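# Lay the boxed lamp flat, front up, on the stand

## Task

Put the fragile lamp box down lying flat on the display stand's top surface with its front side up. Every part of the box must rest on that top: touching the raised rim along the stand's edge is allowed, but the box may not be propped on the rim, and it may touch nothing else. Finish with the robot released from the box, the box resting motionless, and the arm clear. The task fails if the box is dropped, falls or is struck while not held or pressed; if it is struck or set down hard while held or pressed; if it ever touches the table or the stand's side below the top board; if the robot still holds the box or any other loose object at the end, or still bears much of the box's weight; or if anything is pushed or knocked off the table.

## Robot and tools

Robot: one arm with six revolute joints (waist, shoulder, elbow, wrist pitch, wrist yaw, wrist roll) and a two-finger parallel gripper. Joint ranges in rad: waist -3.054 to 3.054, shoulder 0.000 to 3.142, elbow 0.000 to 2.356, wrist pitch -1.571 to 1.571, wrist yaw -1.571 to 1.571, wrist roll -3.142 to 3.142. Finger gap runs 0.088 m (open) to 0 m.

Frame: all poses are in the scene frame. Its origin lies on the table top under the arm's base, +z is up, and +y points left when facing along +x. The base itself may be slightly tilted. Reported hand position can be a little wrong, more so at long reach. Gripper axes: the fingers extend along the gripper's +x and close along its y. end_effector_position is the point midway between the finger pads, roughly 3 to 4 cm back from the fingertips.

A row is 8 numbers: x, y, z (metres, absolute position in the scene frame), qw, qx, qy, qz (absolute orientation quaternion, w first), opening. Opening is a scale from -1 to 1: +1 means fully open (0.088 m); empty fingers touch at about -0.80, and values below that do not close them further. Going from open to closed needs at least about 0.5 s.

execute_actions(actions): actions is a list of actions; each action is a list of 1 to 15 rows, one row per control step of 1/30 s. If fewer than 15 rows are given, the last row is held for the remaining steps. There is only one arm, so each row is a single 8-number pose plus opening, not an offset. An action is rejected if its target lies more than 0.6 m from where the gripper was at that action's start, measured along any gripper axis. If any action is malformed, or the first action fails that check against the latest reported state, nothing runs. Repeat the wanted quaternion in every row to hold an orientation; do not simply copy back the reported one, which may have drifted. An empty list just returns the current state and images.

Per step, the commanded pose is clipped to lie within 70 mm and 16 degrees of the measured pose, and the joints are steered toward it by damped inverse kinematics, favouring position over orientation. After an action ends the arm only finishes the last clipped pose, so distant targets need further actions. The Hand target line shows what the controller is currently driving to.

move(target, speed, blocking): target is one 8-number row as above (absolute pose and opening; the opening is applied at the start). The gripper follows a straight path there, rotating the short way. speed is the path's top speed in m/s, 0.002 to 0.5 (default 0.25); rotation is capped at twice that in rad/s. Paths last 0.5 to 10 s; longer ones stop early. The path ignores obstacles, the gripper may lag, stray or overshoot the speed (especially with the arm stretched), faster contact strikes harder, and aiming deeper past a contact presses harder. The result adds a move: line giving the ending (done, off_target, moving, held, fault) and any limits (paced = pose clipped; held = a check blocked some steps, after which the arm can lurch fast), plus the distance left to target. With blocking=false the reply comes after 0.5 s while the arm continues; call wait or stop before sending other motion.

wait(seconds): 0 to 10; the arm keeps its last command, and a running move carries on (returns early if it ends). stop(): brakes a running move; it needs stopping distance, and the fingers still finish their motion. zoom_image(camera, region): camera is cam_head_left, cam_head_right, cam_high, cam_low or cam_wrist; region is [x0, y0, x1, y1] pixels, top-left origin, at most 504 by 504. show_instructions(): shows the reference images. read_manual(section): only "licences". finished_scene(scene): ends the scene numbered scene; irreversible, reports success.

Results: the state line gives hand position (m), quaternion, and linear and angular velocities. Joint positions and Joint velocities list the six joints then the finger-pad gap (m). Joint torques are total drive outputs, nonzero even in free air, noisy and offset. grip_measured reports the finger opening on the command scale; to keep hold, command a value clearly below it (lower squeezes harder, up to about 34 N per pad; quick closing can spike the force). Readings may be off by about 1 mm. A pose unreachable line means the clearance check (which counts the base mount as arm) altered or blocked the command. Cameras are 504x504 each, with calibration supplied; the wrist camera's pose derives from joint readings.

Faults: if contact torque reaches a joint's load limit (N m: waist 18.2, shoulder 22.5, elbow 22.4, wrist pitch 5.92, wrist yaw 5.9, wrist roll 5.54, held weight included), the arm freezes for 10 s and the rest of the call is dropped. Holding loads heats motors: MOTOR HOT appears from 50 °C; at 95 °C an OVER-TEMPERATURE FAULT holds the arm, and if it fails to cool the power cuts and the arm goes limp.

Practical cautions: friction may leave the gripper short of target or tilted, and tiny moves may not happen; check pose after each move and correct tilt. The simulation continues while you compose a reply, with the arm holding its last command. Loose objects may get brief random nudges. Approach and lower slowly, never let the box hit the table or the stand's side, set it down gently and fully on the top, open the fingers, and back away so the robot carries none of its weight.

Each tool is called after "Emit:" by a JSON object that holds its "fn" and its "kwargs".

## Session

Emit:
{"fn": "show_instructions", "kwargs": {}}

Emit:
{"fn": "execute_actions", "kwargs": {"actions": []}}

Reference images for this scene: manual page 1, manual page 2, manual page 3, manual page 4, manual page 5.

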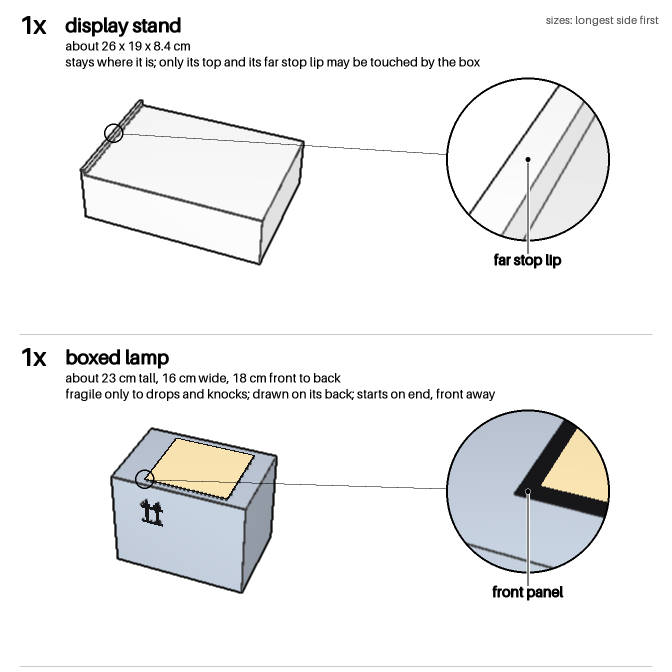

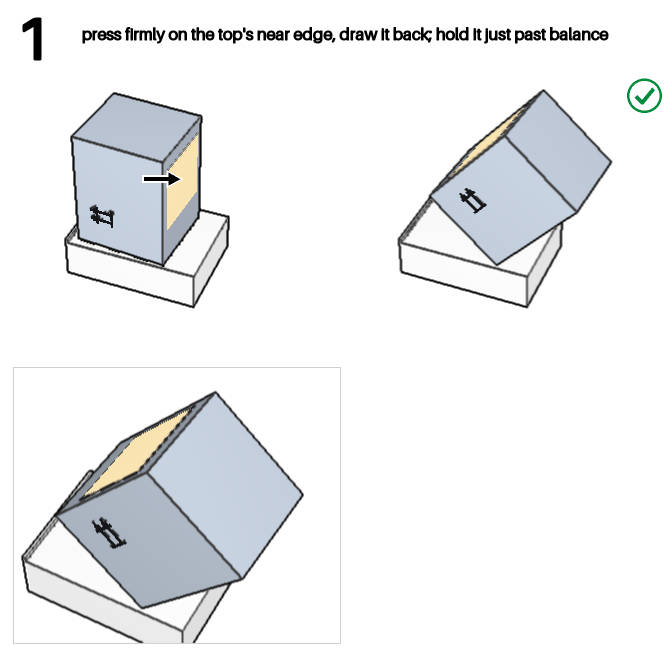

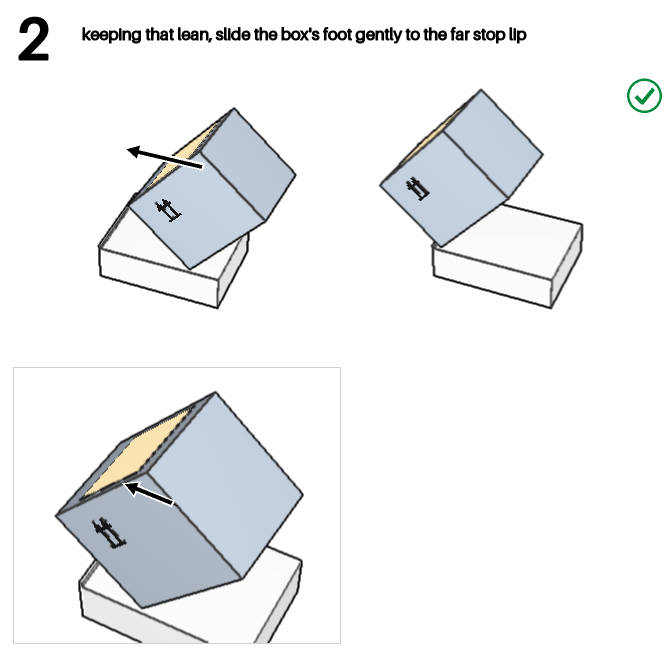

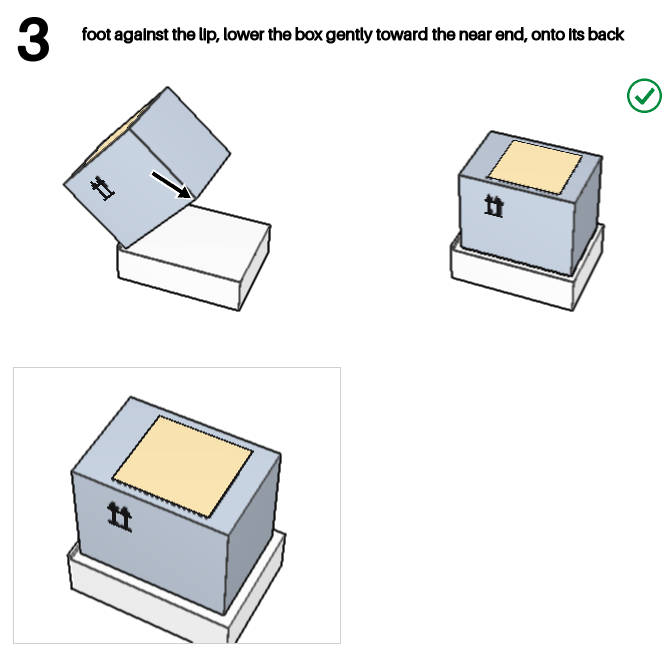

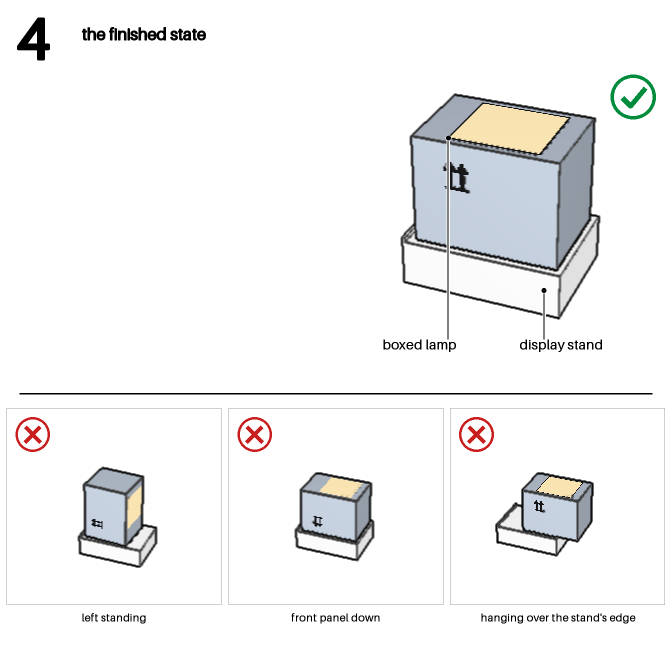

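Scene clock: 0.00 s.
end_effector_position=(+0.4292, -0.3439, +0.1447) grip_measured=+0.842 end_effector_quat_wxyz=(+0.132, +0.892, +0.053, -0.429) end_effector_velocity=(-0.000, +0.004, -0.001) end_effector_angular_velocity=(+0.011, -0.007, +0.021)
Joint positions: [-0.207  1.631  1.448 -0.327  0.288  1.984  0.08 ]
Joint velocities: [-0.002 -0.002 -0.007 -0.007 -0.022 -0.007 -0.   ]
Joint torques (N m, as the arm reports them, + toward a larger angle): no reading
Motor temperatures (°C, as the motors report them): [30 30 29 30 30 29]
Heat: hottest waist 30 °C (+0.0 °C/min).
Hand target: +0.429, -0.344, +0.145; +0.132, +0.892, +0.053, -0.429
camera_calibration (this result's frames):
cam_wrist: T_world_to_cam=[[-0.220747, 0.947518, -0.23126, 0.465907], [0.460933, 0.310308, 0.831414, -0.184021], [0.859542, 0.0769371, -0.505241, -0.196382], [0, 0, 0, 1]] pos_world=[0.356467, -0.369242, 0.161523]

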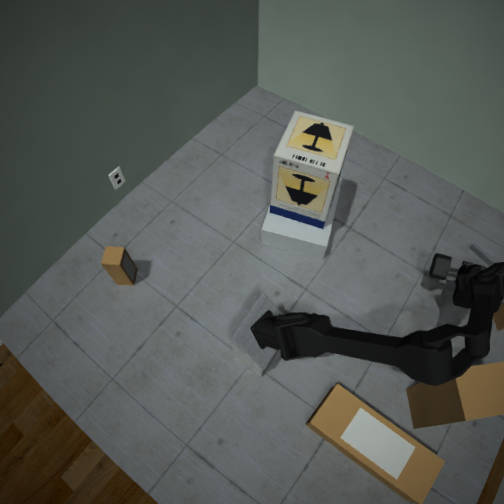

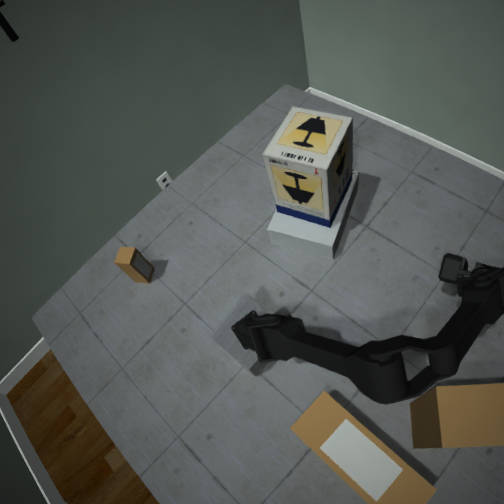

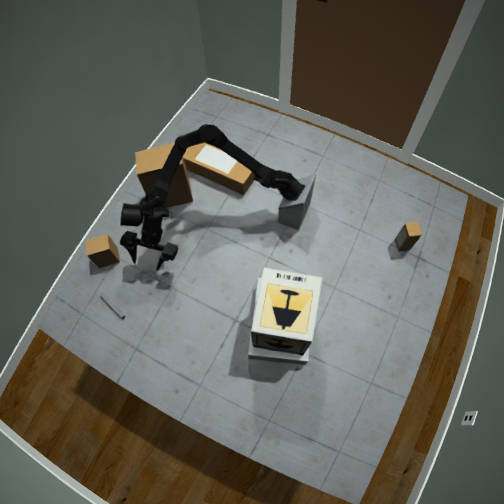

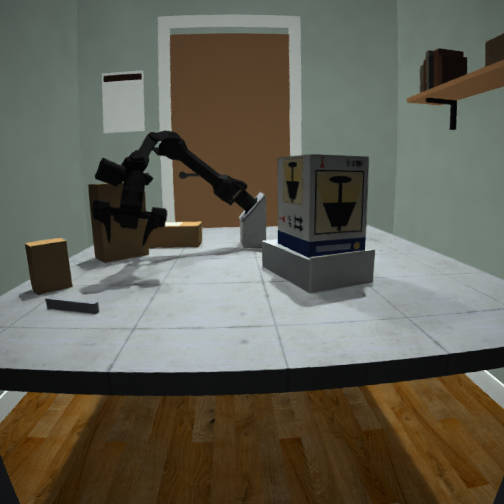

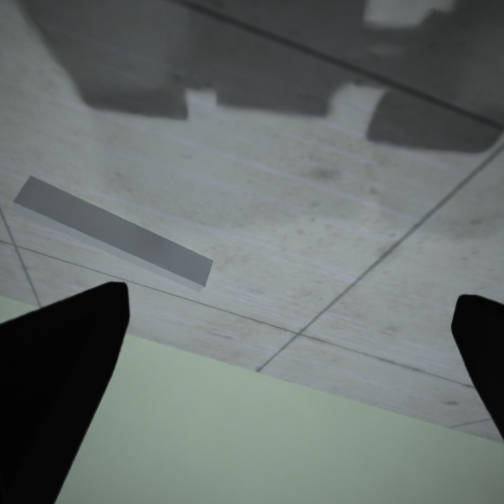

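Emit:
{"fn": "move", "kwargs": {"target": [0.38,-0.27,0.28,0.642,0.577,0.409,-0.296,0.3], "speed": 0.4}}

Emit:
{"fn": "move", "kwargs": {"target": [0.29,-0.1,0.39,0.75,-0.375,0.43,0.264,0.3], "speed": 0.5}}

Emit:
{"fn": "move", "kwargs": {"target": [0.333,0.125,0.372,0.076,0.856,0.132,-0.494,0.3], "speed": 0.5}}

Emit:
{"fn": "zoom_image", "kwargs": {"camera": "cam_high", "region": [225,250,351,376]}}

Scene clock: 6.17 s.
end_effector_position=(+0.3771, -0.2709, +0.2781) grip_measured=+0.300 end_effector_quat_wxyz=(+0.639, +0.580, +0.407, -0.298) end_effector_velocity=(-0.001, +0.002, -0.002) end_effector_angular_velocity=(+0.002, +0.006, +0.017)
Joint positions: [ 0.235  1.506  1.616 -0.991  0.649  0.97   0.054]
Joint velocities: [-0.002  0.002 -0.002 -0.007 -0.007 -0.007 -0.   ]
Joint torques (N m, as the arm reports them, + toward a larger angle): [ 4.31 -4.02  3.55  0.77 -0.08 -0.28]
Motor temperatures (°C, as the motors report them): [30 31 29 30 30 29]
Heat: hottest shoulder 31 °C (+9.7 °C/min).
Hand target: +0.379, -0.270, +0.279; +0.642, +0.577, +0.409, -0.296
Off the commanded pose: 0.004 m, 1 deg.
move: done
camera_calibration (this result's frames):
cam_wrist: T_world_to_cam=[[-0.834404, -0.184722, -0.519276, 0.420832], [-0.379503, 0.875796, 0.298261, 0.324855], [0.399684, 0.445937, -0.80087, 0.265825], [0, 0, 0, 1]] pos_world=[0.368181, -0.325311, 0.334528]

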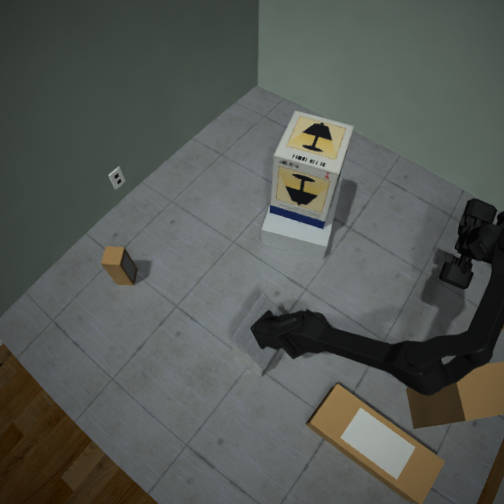

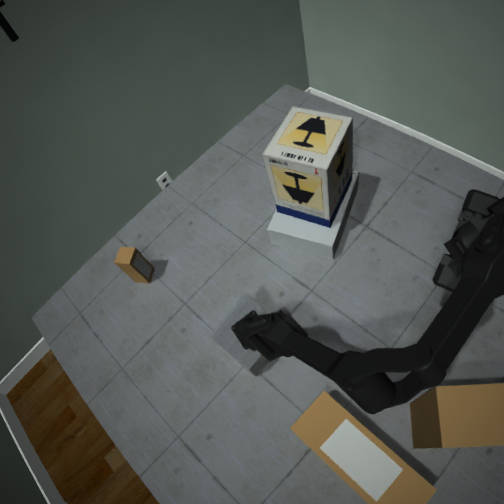

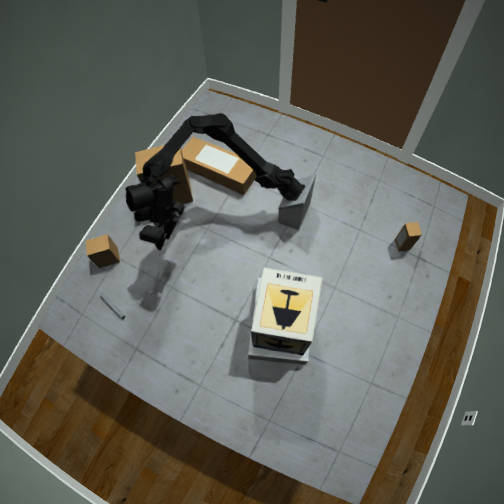

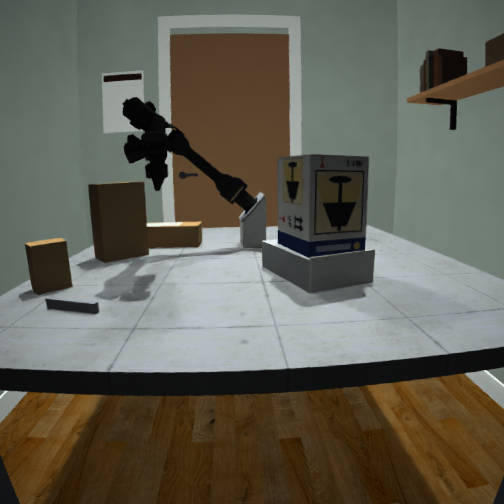

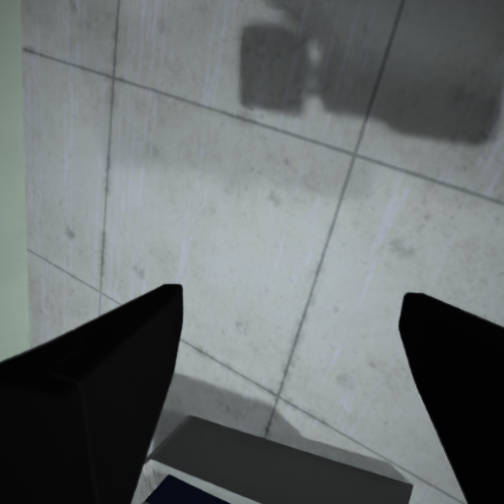

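Scene clock: 9.10 s.
end_effector_position=(+0.2911, -0.1023, +0.3881) grip_measured=+0.300 end_effector_quat_wxyz=(+0.778, -0.377, +0.425, +0.267) end_effector_velocity=(-0.003, -0.004, -0.001) end_effector_angular_velocity=(-0.007, +0.011, +0.015)
Joint positions: [ 0.997  1.644  1.579 -1.577  0.905 -0.374  0.054]
Joint velocities: [-0.002 -0.007  0.002 -0.022 -0.007 -0.007 -0.   ]
Joint torques (N m, as the arm reports them, + toward a larger angle): [ 3.59 -0.42  2.69  0.89  0.09 -0.22]
Motor temperatures (°C, as the motors report them): [31 31 29 30 30 29]
Heat: hottest waist 31 °C (+6.6 °C/min).
Hand target: +0.291, -0.101, +0.389; +0.776, -0.382, +0.424, +0.270
Off the commanded pose: 0.003 m, 2 deg.
joint sent to its limit — the command would take joint 4 (wrist pitch) past its lower limit, so that joint was sent only as far as its limit.
move: done
camera_calibration (this result's frames):
cam_wrist: T_world_to_cam=[[0.76587, -0.538384, 0.351549, -0.402646], [-0.57599, -0.817451, 0.0029326, 0.110331], [0.285795, -0.204735, -0.936165, 0.332184], [0, 0, 0, 1]] pos_world=[0.276987, -0.0585781, 0.452205]

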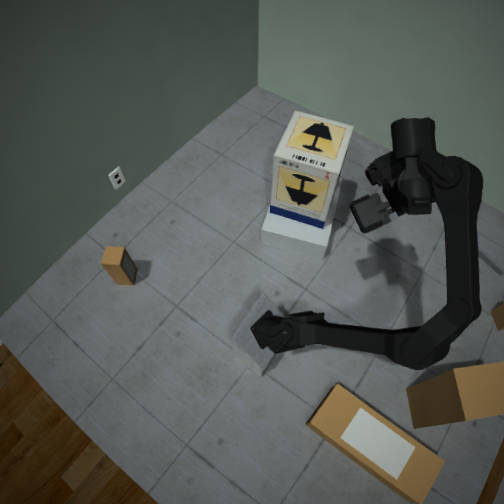

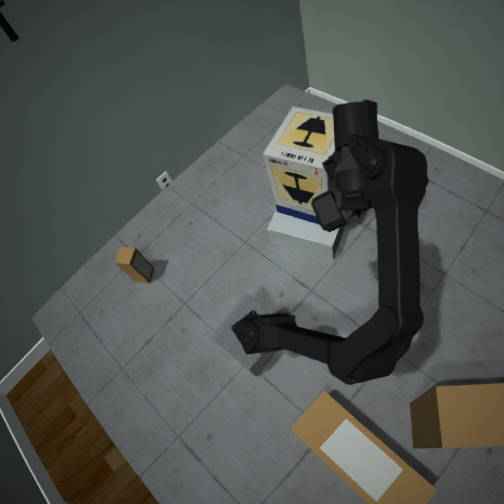

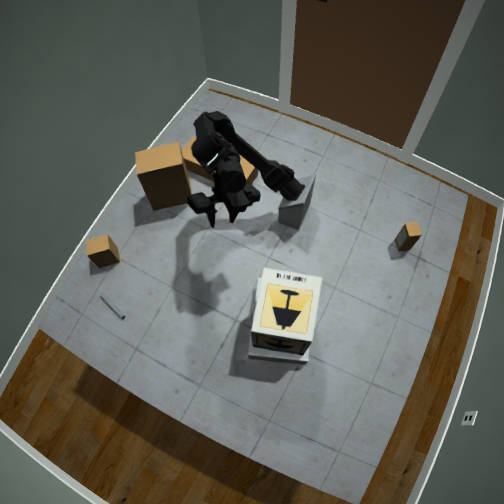

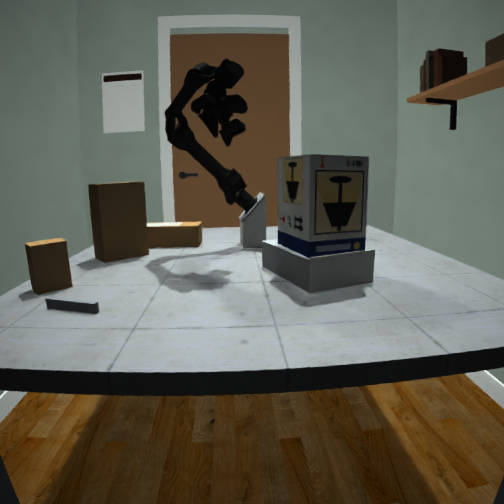

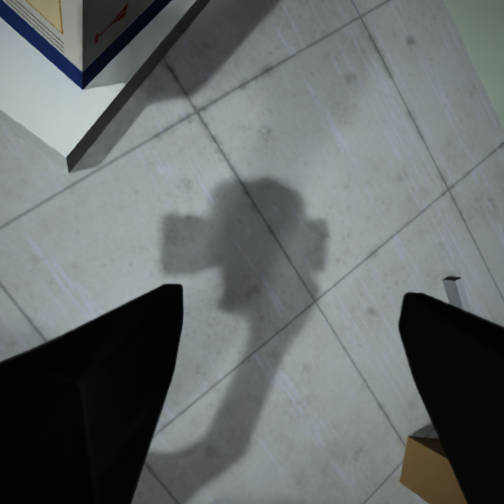

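Scene clock: 12.10 s.
end_effector_position=(+0.3335, +0.1222, +0.3725) grip_measured=+0.300 end_effector_quat_wxyz=(+0.074, +0.856, +0.129, -0.495) end_effector_velocity=(-0.004, +0.003, -0.002) end_effector_angular_velocity=(-0.007, +0.015, +0.036)
Joint positions: [ 1.128  2.262  1.751 -1.256  0.835 -2.637  0.054]
Joint velocities: [ 0.002  0.002 -0.002 -0.007 -0.022 -0.022 -0.   ]
Joint torques (N m, as the arm reports them, + toward a larger angle): [ 4.74 -5.06  4.51  1.18  0.04 -0.18]
Motor temperatures (°C, as the motors report them): [31 31 29 30 30 29]
Heat: hottest waist 31 °C (+5.0 °C/min).
Hand target: +0.334, +0.125, +0.373; +0.076, +0.856, +0.132, -0.494
Off the commanded pose: 0.003 m, 0 deg.
move: done
camera_calibration (this result's frames):
cam_wrist: T_world_to_cam=[[-0.313822, 0.948667, -0.0393285, 0.0152352], [0.583411, 0.225342, 0.78029, -0.485304], [0.749098, 0.221928, -0.62418, 0.0285842], [0, 0, 0, 1]] pos_world=[0.2665, 0.0885628, 0.397118]

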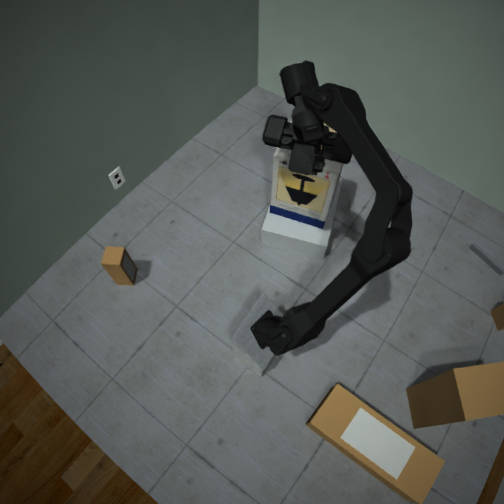

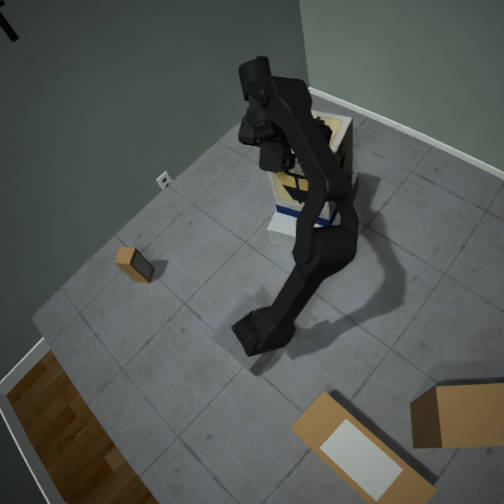

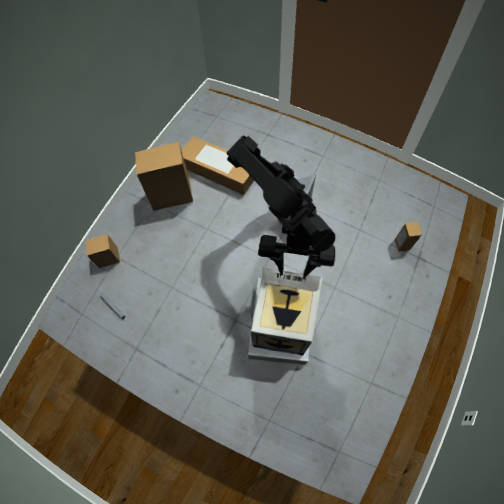

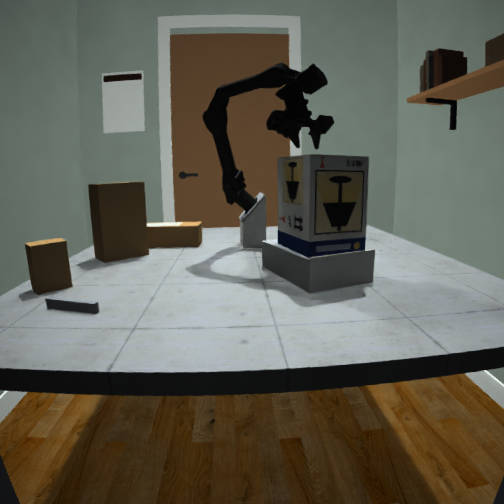

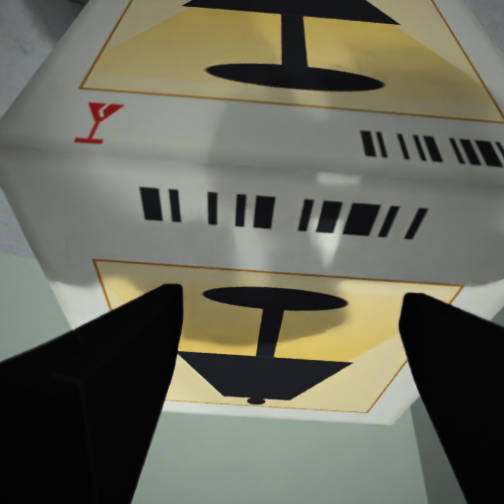

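Region (225, 250, 351, 376) of cam_high's 504x504 image, scaled by 4.000, with more detail than that image has.

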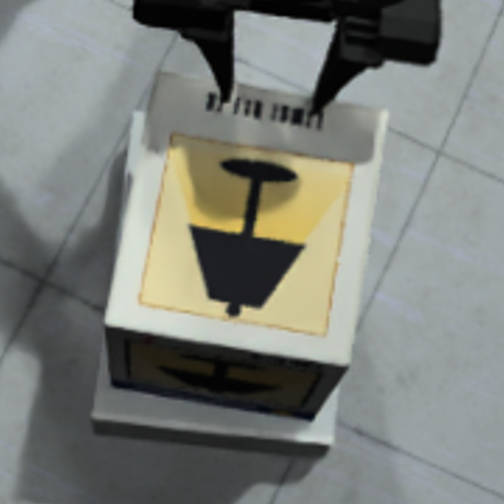

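Emit:
{"fn": "execute_actions", "kwargs": {"actions": [[[0.333,0.123,0.356,0.065,0.859,0.113,-0.496,0.3]],[[0.333,0.123,0.346,0.065,0.859,0.113,-0.496,0.3]],[[0.333,0.122,0.336,0.065,0.859,0.113,-0.496,0.3]],[[0.332,0.12,0.318,0.065,0.859,0.113,-0.496,0.3]],[[0.33,0.117,0.298,0.065,0.859,0.113,-0.496,0.3]],[[0.322,0.115,0.298,0.065,0.859,0.113,-0.496,0.3]],[[0.314,0.113,0.298,0.065,0.859,0.113,-0.496,0.3]]]}}

Scene clock: 18.13 s.
end_effector_position=(+0.3162, +0.1214, +0.3407) grip_measured=+0.297 end_effector_quat_wxyz=(+0.040, +0.884, +0.124, -0.449) end_effector_velocity=(-0.000, -0.002, -0.003) end_effector_angular_velocity=(-0.006, +0.011, +0.009)
Joint positions: [ 1.134  2.089  1.37  -0.889  0.877 -2.698  0.054]
Joint velocities: [-0.007 -0.002 -0.002 -0.007 -0.007 -0.007 -0.   ]
Joint torques (N m, as the arm reports them, + toward a larger angle): [-0.37 -2.03 -1.72 -1.25 -0.42  0.66]
Motor temperatures (°C, as the motors report them): [31 31 29 30 30 29]
Heat: hottest waist 31 °C (+3.3 °C/min).
Hand target: +0.312, +0.113, +0.300; +0.065, +0.859, +0.113, -0.496
Off the commanded pose: 0.044 m, 7 deg.
camera_calibration (this result's frames):
cam_wrist: T_world_to_cam=[[-0.271383, 0.962471, -0.00141655, -0.0186525], [0.509946, 0.145035, 0.847892, -0.440269], [0.816276, 0.229381, -0.530167, -0.0322987], [0, 0, 0, 1]] pos_world=[0.245816, 0.0892154, 0.356151]

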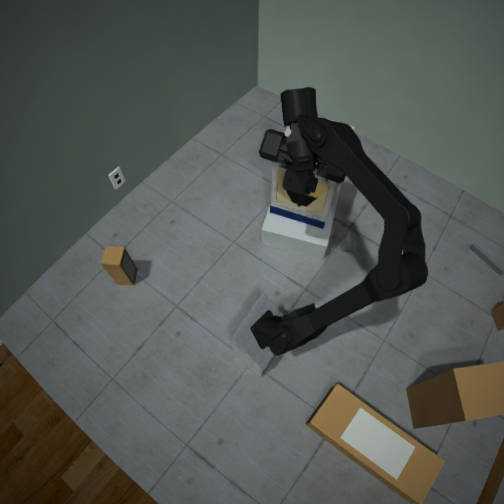

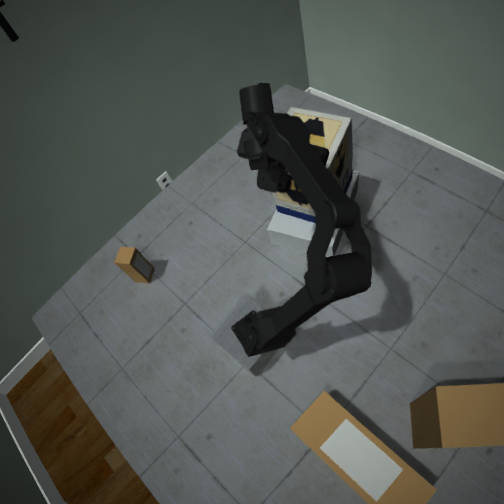

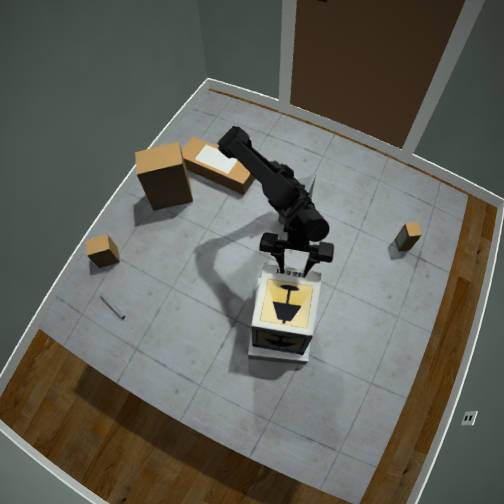

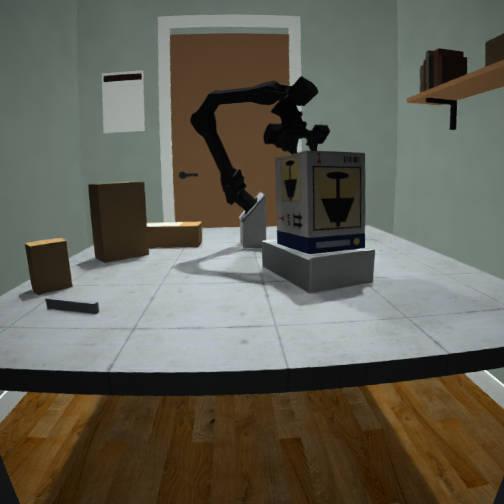

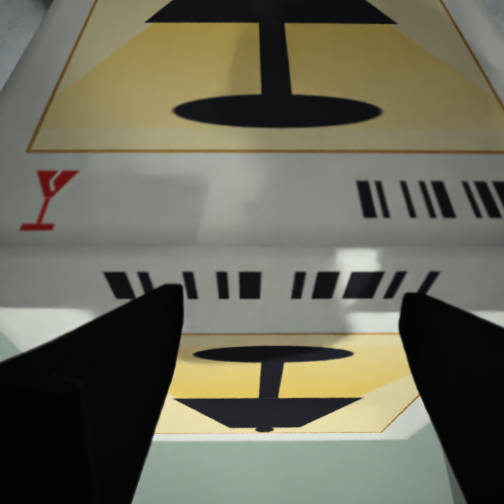

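Emit:
{"fn": "execute_actions", "kwargs": {"actions": [[[0.304,0.11,0.299,0.065,0.859,0.113,-0.496,0.3]],[[0.294,0.108,0.302,0.065,0.859,0.113,-0.496,0.3]],[[0.284,0.106,0.305,0.065,0.859,0.113,-0.496,0.3]],[[0.274,0.104,0.309,0.065,0.859,0.113,-0.496,0.3]],[[0.264,0.102,0.312,0.065,0.859,0.113,-0.496,0.3]],[[0.255,0.1,0.314,0.065,0.859,0.113,-0.496,0.3]],[[0.247,0.098,0.314,0.065,0.859,0.113,-0.496,0.3]],[[0.24,0.096,0.313,0.065,0.859,0.113,-0.496,0.3]],[[0.233,0.094,0.311,0.065,0.859,0.113,-0.496,0.3]]]}}

Scene clock: 26.03 s.
end_effector_position=(+0.2348, +0.0976, +0.3276) grip_measured=+0.299 end_effector_quat_wxyz=(+0.052, +0.870, +0.119, -0.476) end_effector_velocity=(+0.001, -0.004, -0.001) end_effector_angular_velocity=(-0.024, -0.013, +0.000)
Joint positions: [ 1.288  1.956  1.183 -1.102  0.826 -2.408  0.054]
Joint velocities: [-0.002 -0.002 -0.007 -0.007  0.022 -0.007  0.   ]
Joint torques (N m, as the arm reports them, + toward a larger angle): [ 1.06 -2.29  0.95  0.42 -0.18  0.22]
Motor temperatures (°C, as the motors report them): [31 31 29 30 30 29]
Heat: hottest waist 31 °C (+2.3 °C/min).
Hand target: +0.233, +0.094, +0.312; +0.065, +0.859, +0.113, -0.496
Off the commanded pose: 0.017 m, 3 deg.
camera_calibration (this result's frames):
cam_wrist: T_world_to_cam=[[-0.275715, 0.961074, -0.0178224, -0.011366], [0.557973, 0.175115, 0.811173, -0.386454], [0.782718, 0.213708, -0.584535, 0.0598899], [0, 0, 0, 1]] pos_world=[0.16562, 0.0657984, 0.348286]

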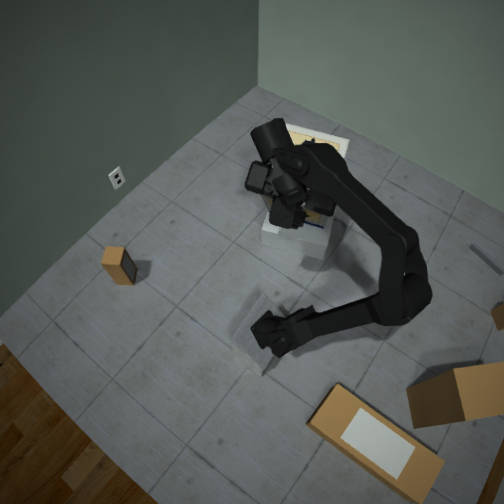

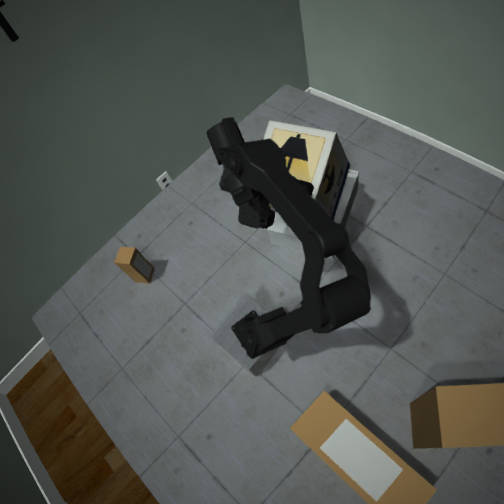

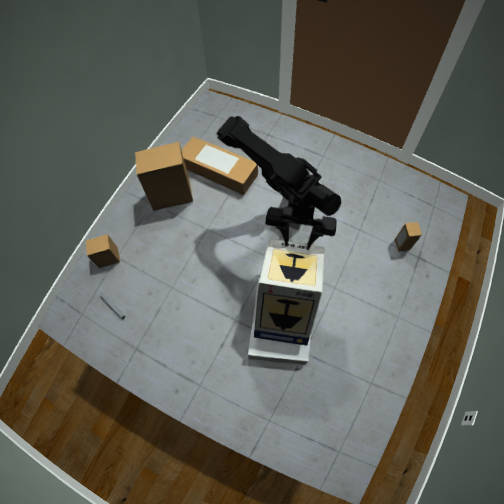

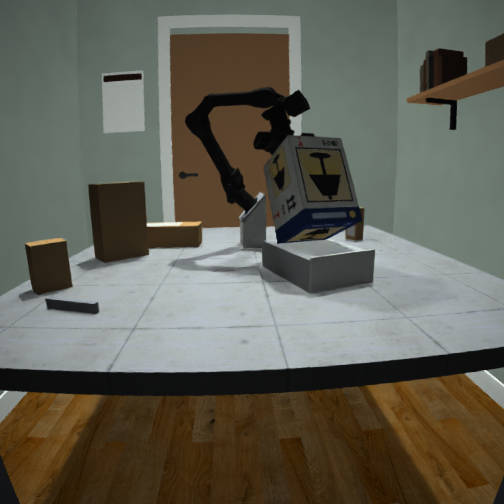

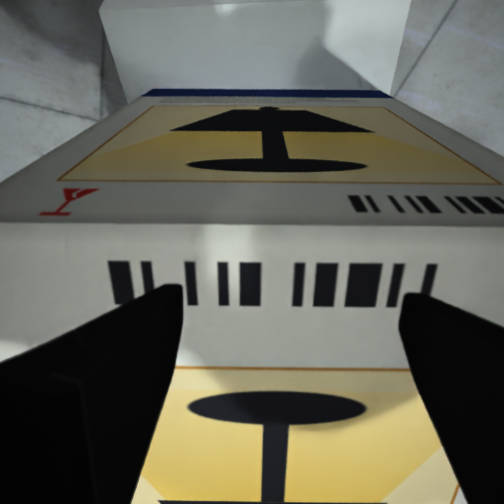

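Emit:
{"fn": "execute_actions", "kwargs": {"actions": [[[0.226,0.092,0.311,0.065,0.859,0.113,-0.496,0.3]],[[0.22,0.09,0.309,0.065,0.859,0.113,-0.496,0.3]],[[0.214,0.088,0.307,0.065,0.859,0.113,-0.496,0.3]],[[0.209,0.087,0.304,0.065,0.859,0.113,-0.496,0.3]],[[0.206,0.086,0.301,0.065,0.859,0.113,-0.496,0.3]],[[0.206,0.085,0.298,0.065,0.859,0.113,-0.496,0.3]],[[0.209,0.085,0.295,0.065,0.859,0.113,-0.496,0.3]],[[0.214,0.086,0.294,0.065,0.859,0.113,-0.496,0.3]]]}}

Scene clock: 33.90 s.
end_effector_position=(+0.2129, +0.0871, +0.2966) grip_measured=+0.300 end_effector_quat_wxyz=(+0.062, +0.859, +0.115, -0.495) end_effector_velocity=(-0.001, -0.001, -0.001) end_effector_angular_velocity=(-0.014, +0.007, +0.023)
Joint positions: [ 1.295  1.905  1.037 -1.076  0.801 -2.363  0.054]
Joint velocities: [-0.002 -0.002 -0.002 -0.007 -0.007 -0.022 -0.   ]
Joint torques (N m, as the arm reports them, + toward a larger angle): [ 2.09 -3.18  3.49  1.22  0.39 -0.23]
Motor temperatures (°C, as the motors report them): [31 30 29 30 30 29]
Heat: hottest waist 31 °C (+1.8 °C/min).
Hand target: +0.214, +0.086, +0.294; +0.065, +0.859, +0.113, -0.496
Off the commanded pose: 0.003 m, 0 deg.
camera_calibration (this result's frames):
cam_wrist: T_world_to_cam=[[-0.278708, 0.959846, -0.031894, -0.00290682], [0.589317, 0.197152, 0.783477, -0.347595], [0.758305, 0.199566, -0.620602, 0.0782875], [0, 0, 0, 1]] pos_world=[0.144668, 0.0556957, 0.320825]

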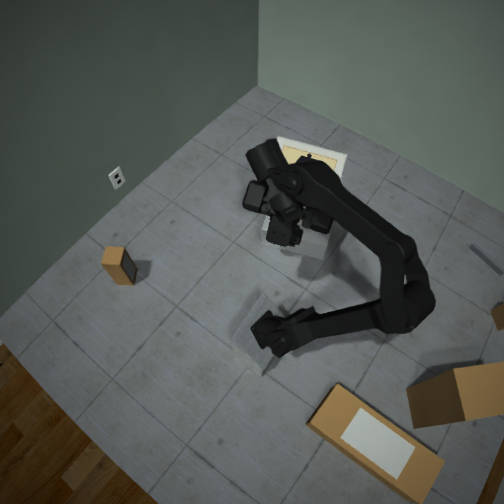

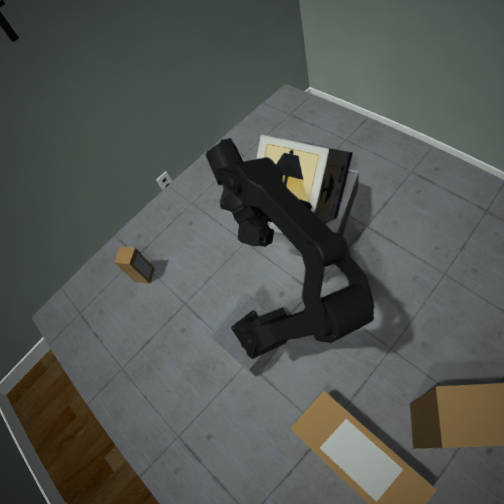

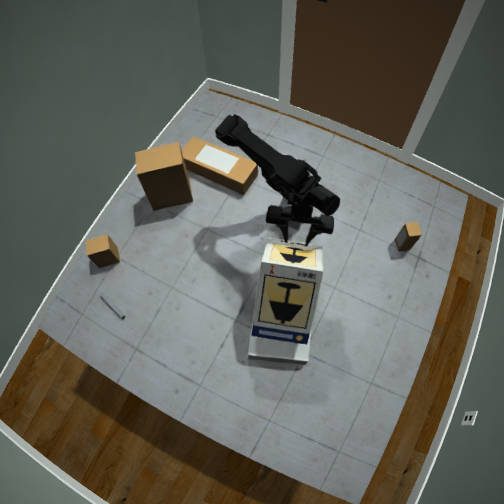

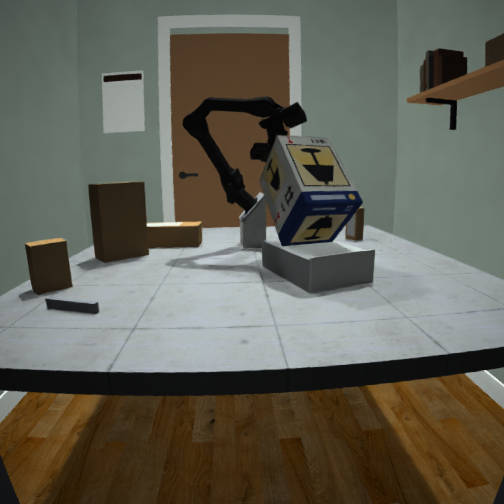

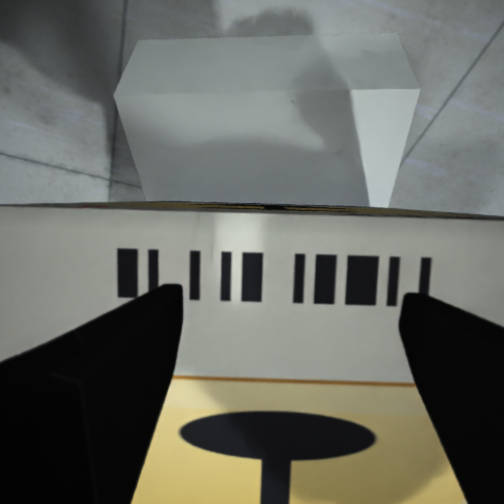

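Emit:
{"fn": "move", "kwargs": {"target": [0.325,0.115,0.297,0.078,0.855,0.135,-0.494,0.3], "speed": 0.022}}

Emit:
{"fn": "zoom_image", "kwargs": {"camera": "cam_low", "region": [250,130,420,300]}}

Scene clock: 41.47 s.
end_effector_position=(+0.3214, +0.1140, +0.2993) grip_measured=+0.300 end_effector_quat_wxyz=(+0.077, +0.856, +0.137, -0.493) end_effector_velocity=(-0.001, -0.004, -0.001) end_effector_angular_velocity=(-0.014, +0.006, -0.002)
Joint positions: [ 1.047  2.109  1.322 -0.879  0.839 -2.779  0.054]
Joint velocities: [-0.002 -0.002  0.002 -0.022  0.007  0.007 -0.   ]
Joint torques (N m, as the arm reports them, + toward a larger angle): [ 3.72 -4.05  4.68  1.4   0.25 -0.18]
Motor temperatures (°C, as the motors report them): [31 30 30 30 30 29]
Heat: hottest waist 31 °C (+1.4 °C/min).
Hand target: +0.325, +0.115, +0.298; +0.078, +0.855, +0.135, -0.494
Off the commanded pose: 0.004 m, 0 deg.
move: done
camera_calibration (this result's frames):
cam_wrist: T_world_to_cam=[[-0.330165, 0.943178, -0.0375125, 0.0216949], [0.577339, 0.233222, 0.782487, -0.418932], [0.746773, 0.236692, -0.621535, -0.0079375], [0, 0, 0, 1]] pos_world=[0.254957, 0.079121, 0.32369]

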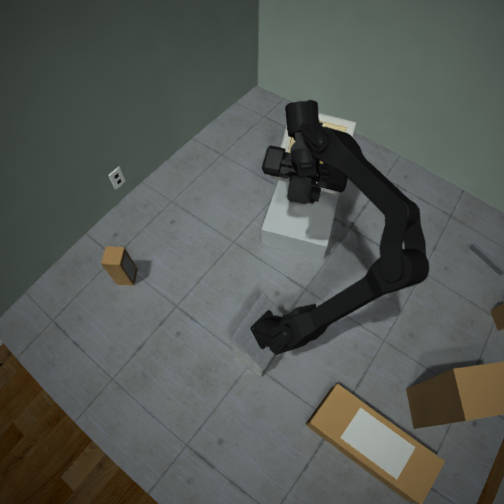

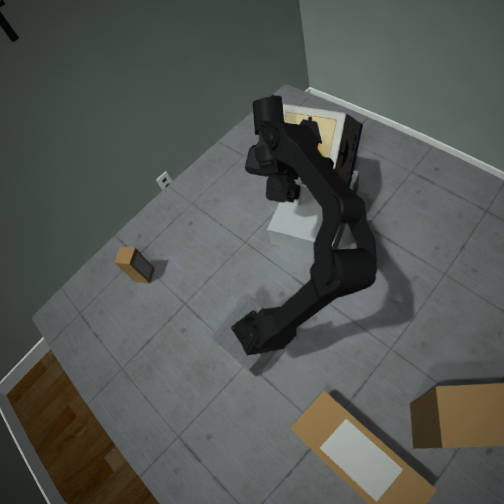

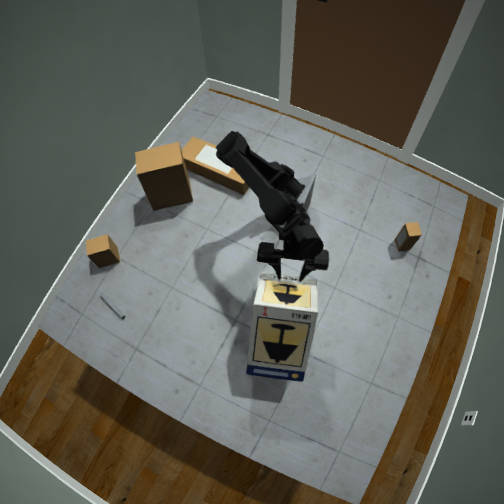

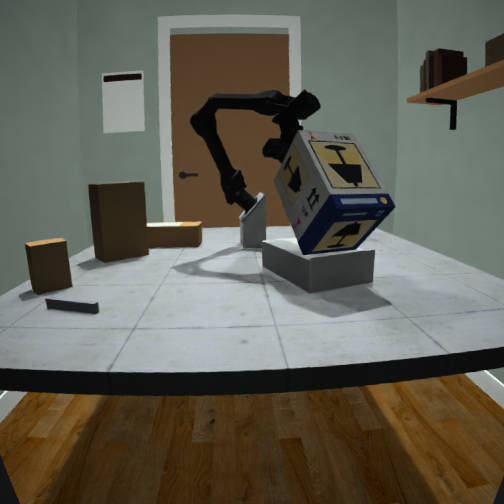

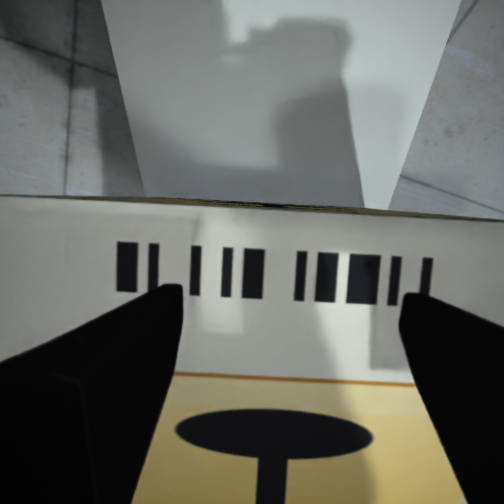

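Region (250, 130, 420, 300) of cam_low's 504x504 image, scaled by 2.965, with more detail than that image has.

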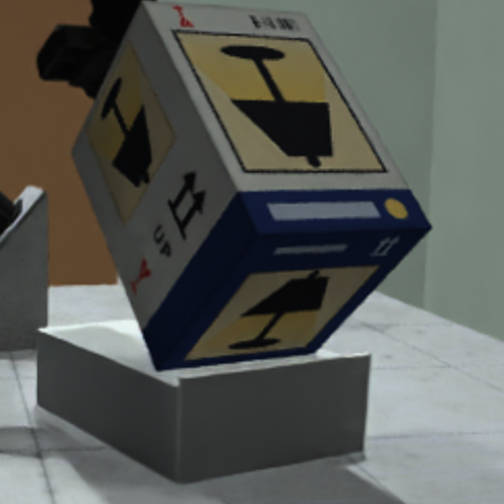

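Emit:
{"fn": "execute_actions", "kwargs": {"actions": [[[0.33,0.118,0.297,0.078,0.855,0.135,-0.494,0.3]],[[0.335,0.12,0.296,0.078,0.855,0.135,-0.494,0.3]],[[0.34,0.122,0.295,0.078,0.855,0.135,-0.494,0.3]],[[0.344,0.124,0.293,0.078,0.855,0.135,-0.494,0.3]],[[0.347,0.125,0.29,0.078,0.855,0.135,-0.494,0.3]],[[0.348,0.125,0.286,0.078,0.855,0.135,-0.494,0.3]],[[0.348,0.125,0.281,0.078,0.855,0.135,-0.494,0.3]]]}}

Scene clock: 48.60 s.
end_effector_position=(+0.3473, +0.1258, +0.2904) grip_measured=+0.299 end_effector_quat_wxyz=(+0.076, +0.859, +0.137, -0.487) end_effector_velocity=(-0.002, -0.004, -0.002) end_effector_angular_velocity=(-0.024, +0.007, +0.013)
Joint positions: [ 0.999  2.174  1.366 -0.782  0.847 -2.867  0.054]
Joint velocities: [-0.002 -0.002 -0.002 -0.022  0.007 -0.007 -0.   ]
Joint torques (N m, as the arm reports them, + toward a larger angle): [ 3.49 -5.18  2.36  1.99  0.08 -0.12]
Motor temperatures (°C, as the motors report them): [31 31 30 30 30 29]
Heat: hottest waist 31 °C (+1.2 °C/min).
Hand target: +0.348, +0.125, +0.281; +0.078, +0.855, +0.135, -0.494
Off the commanded pose: 0.009 m, 1 deg.
camera_calibration (this result's frames):
cam_wrist: T_world_to_cam=[[-0.328611, 0.943751, -0.0367121, 0.0179033], [0.566271, 0.227985, 0.792061, -0.427923], [0.755878, 0.239491, -0.609338, -0.0427286], [0, 0, 0, 1]] pos_world=[0.280501, 0.0908969, 0.313562]

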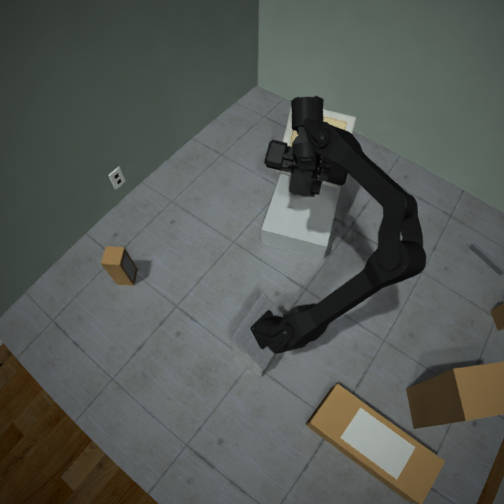

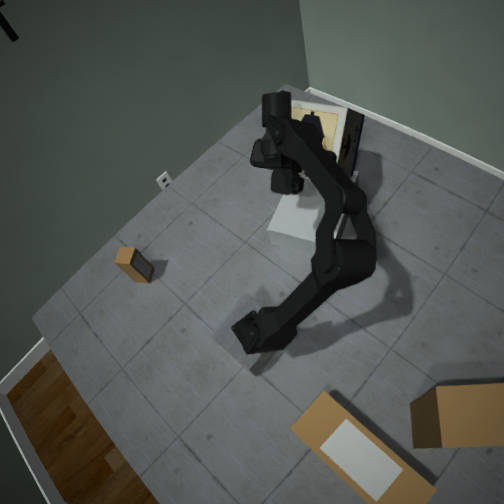

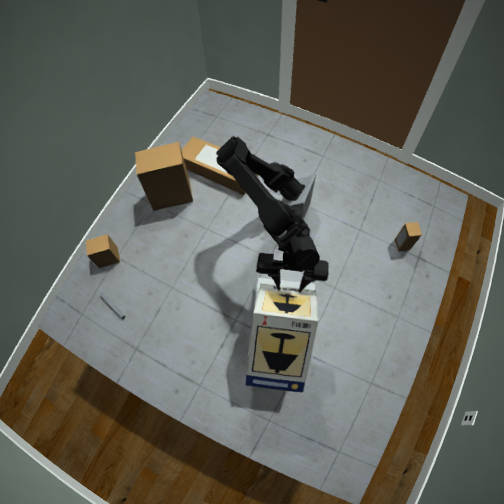

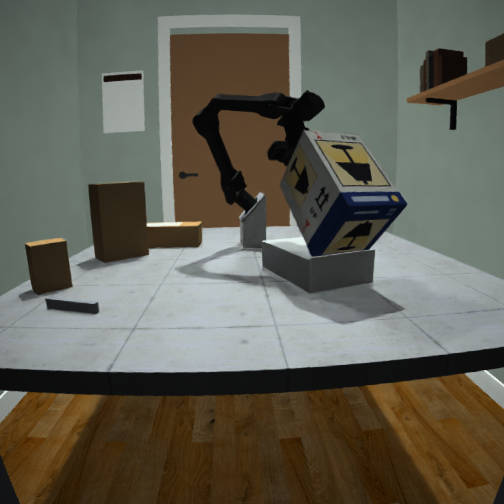

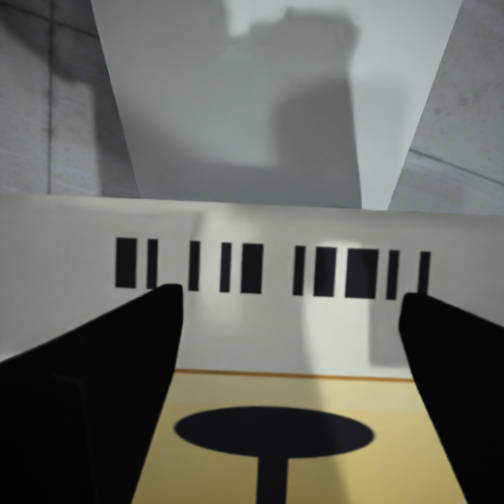

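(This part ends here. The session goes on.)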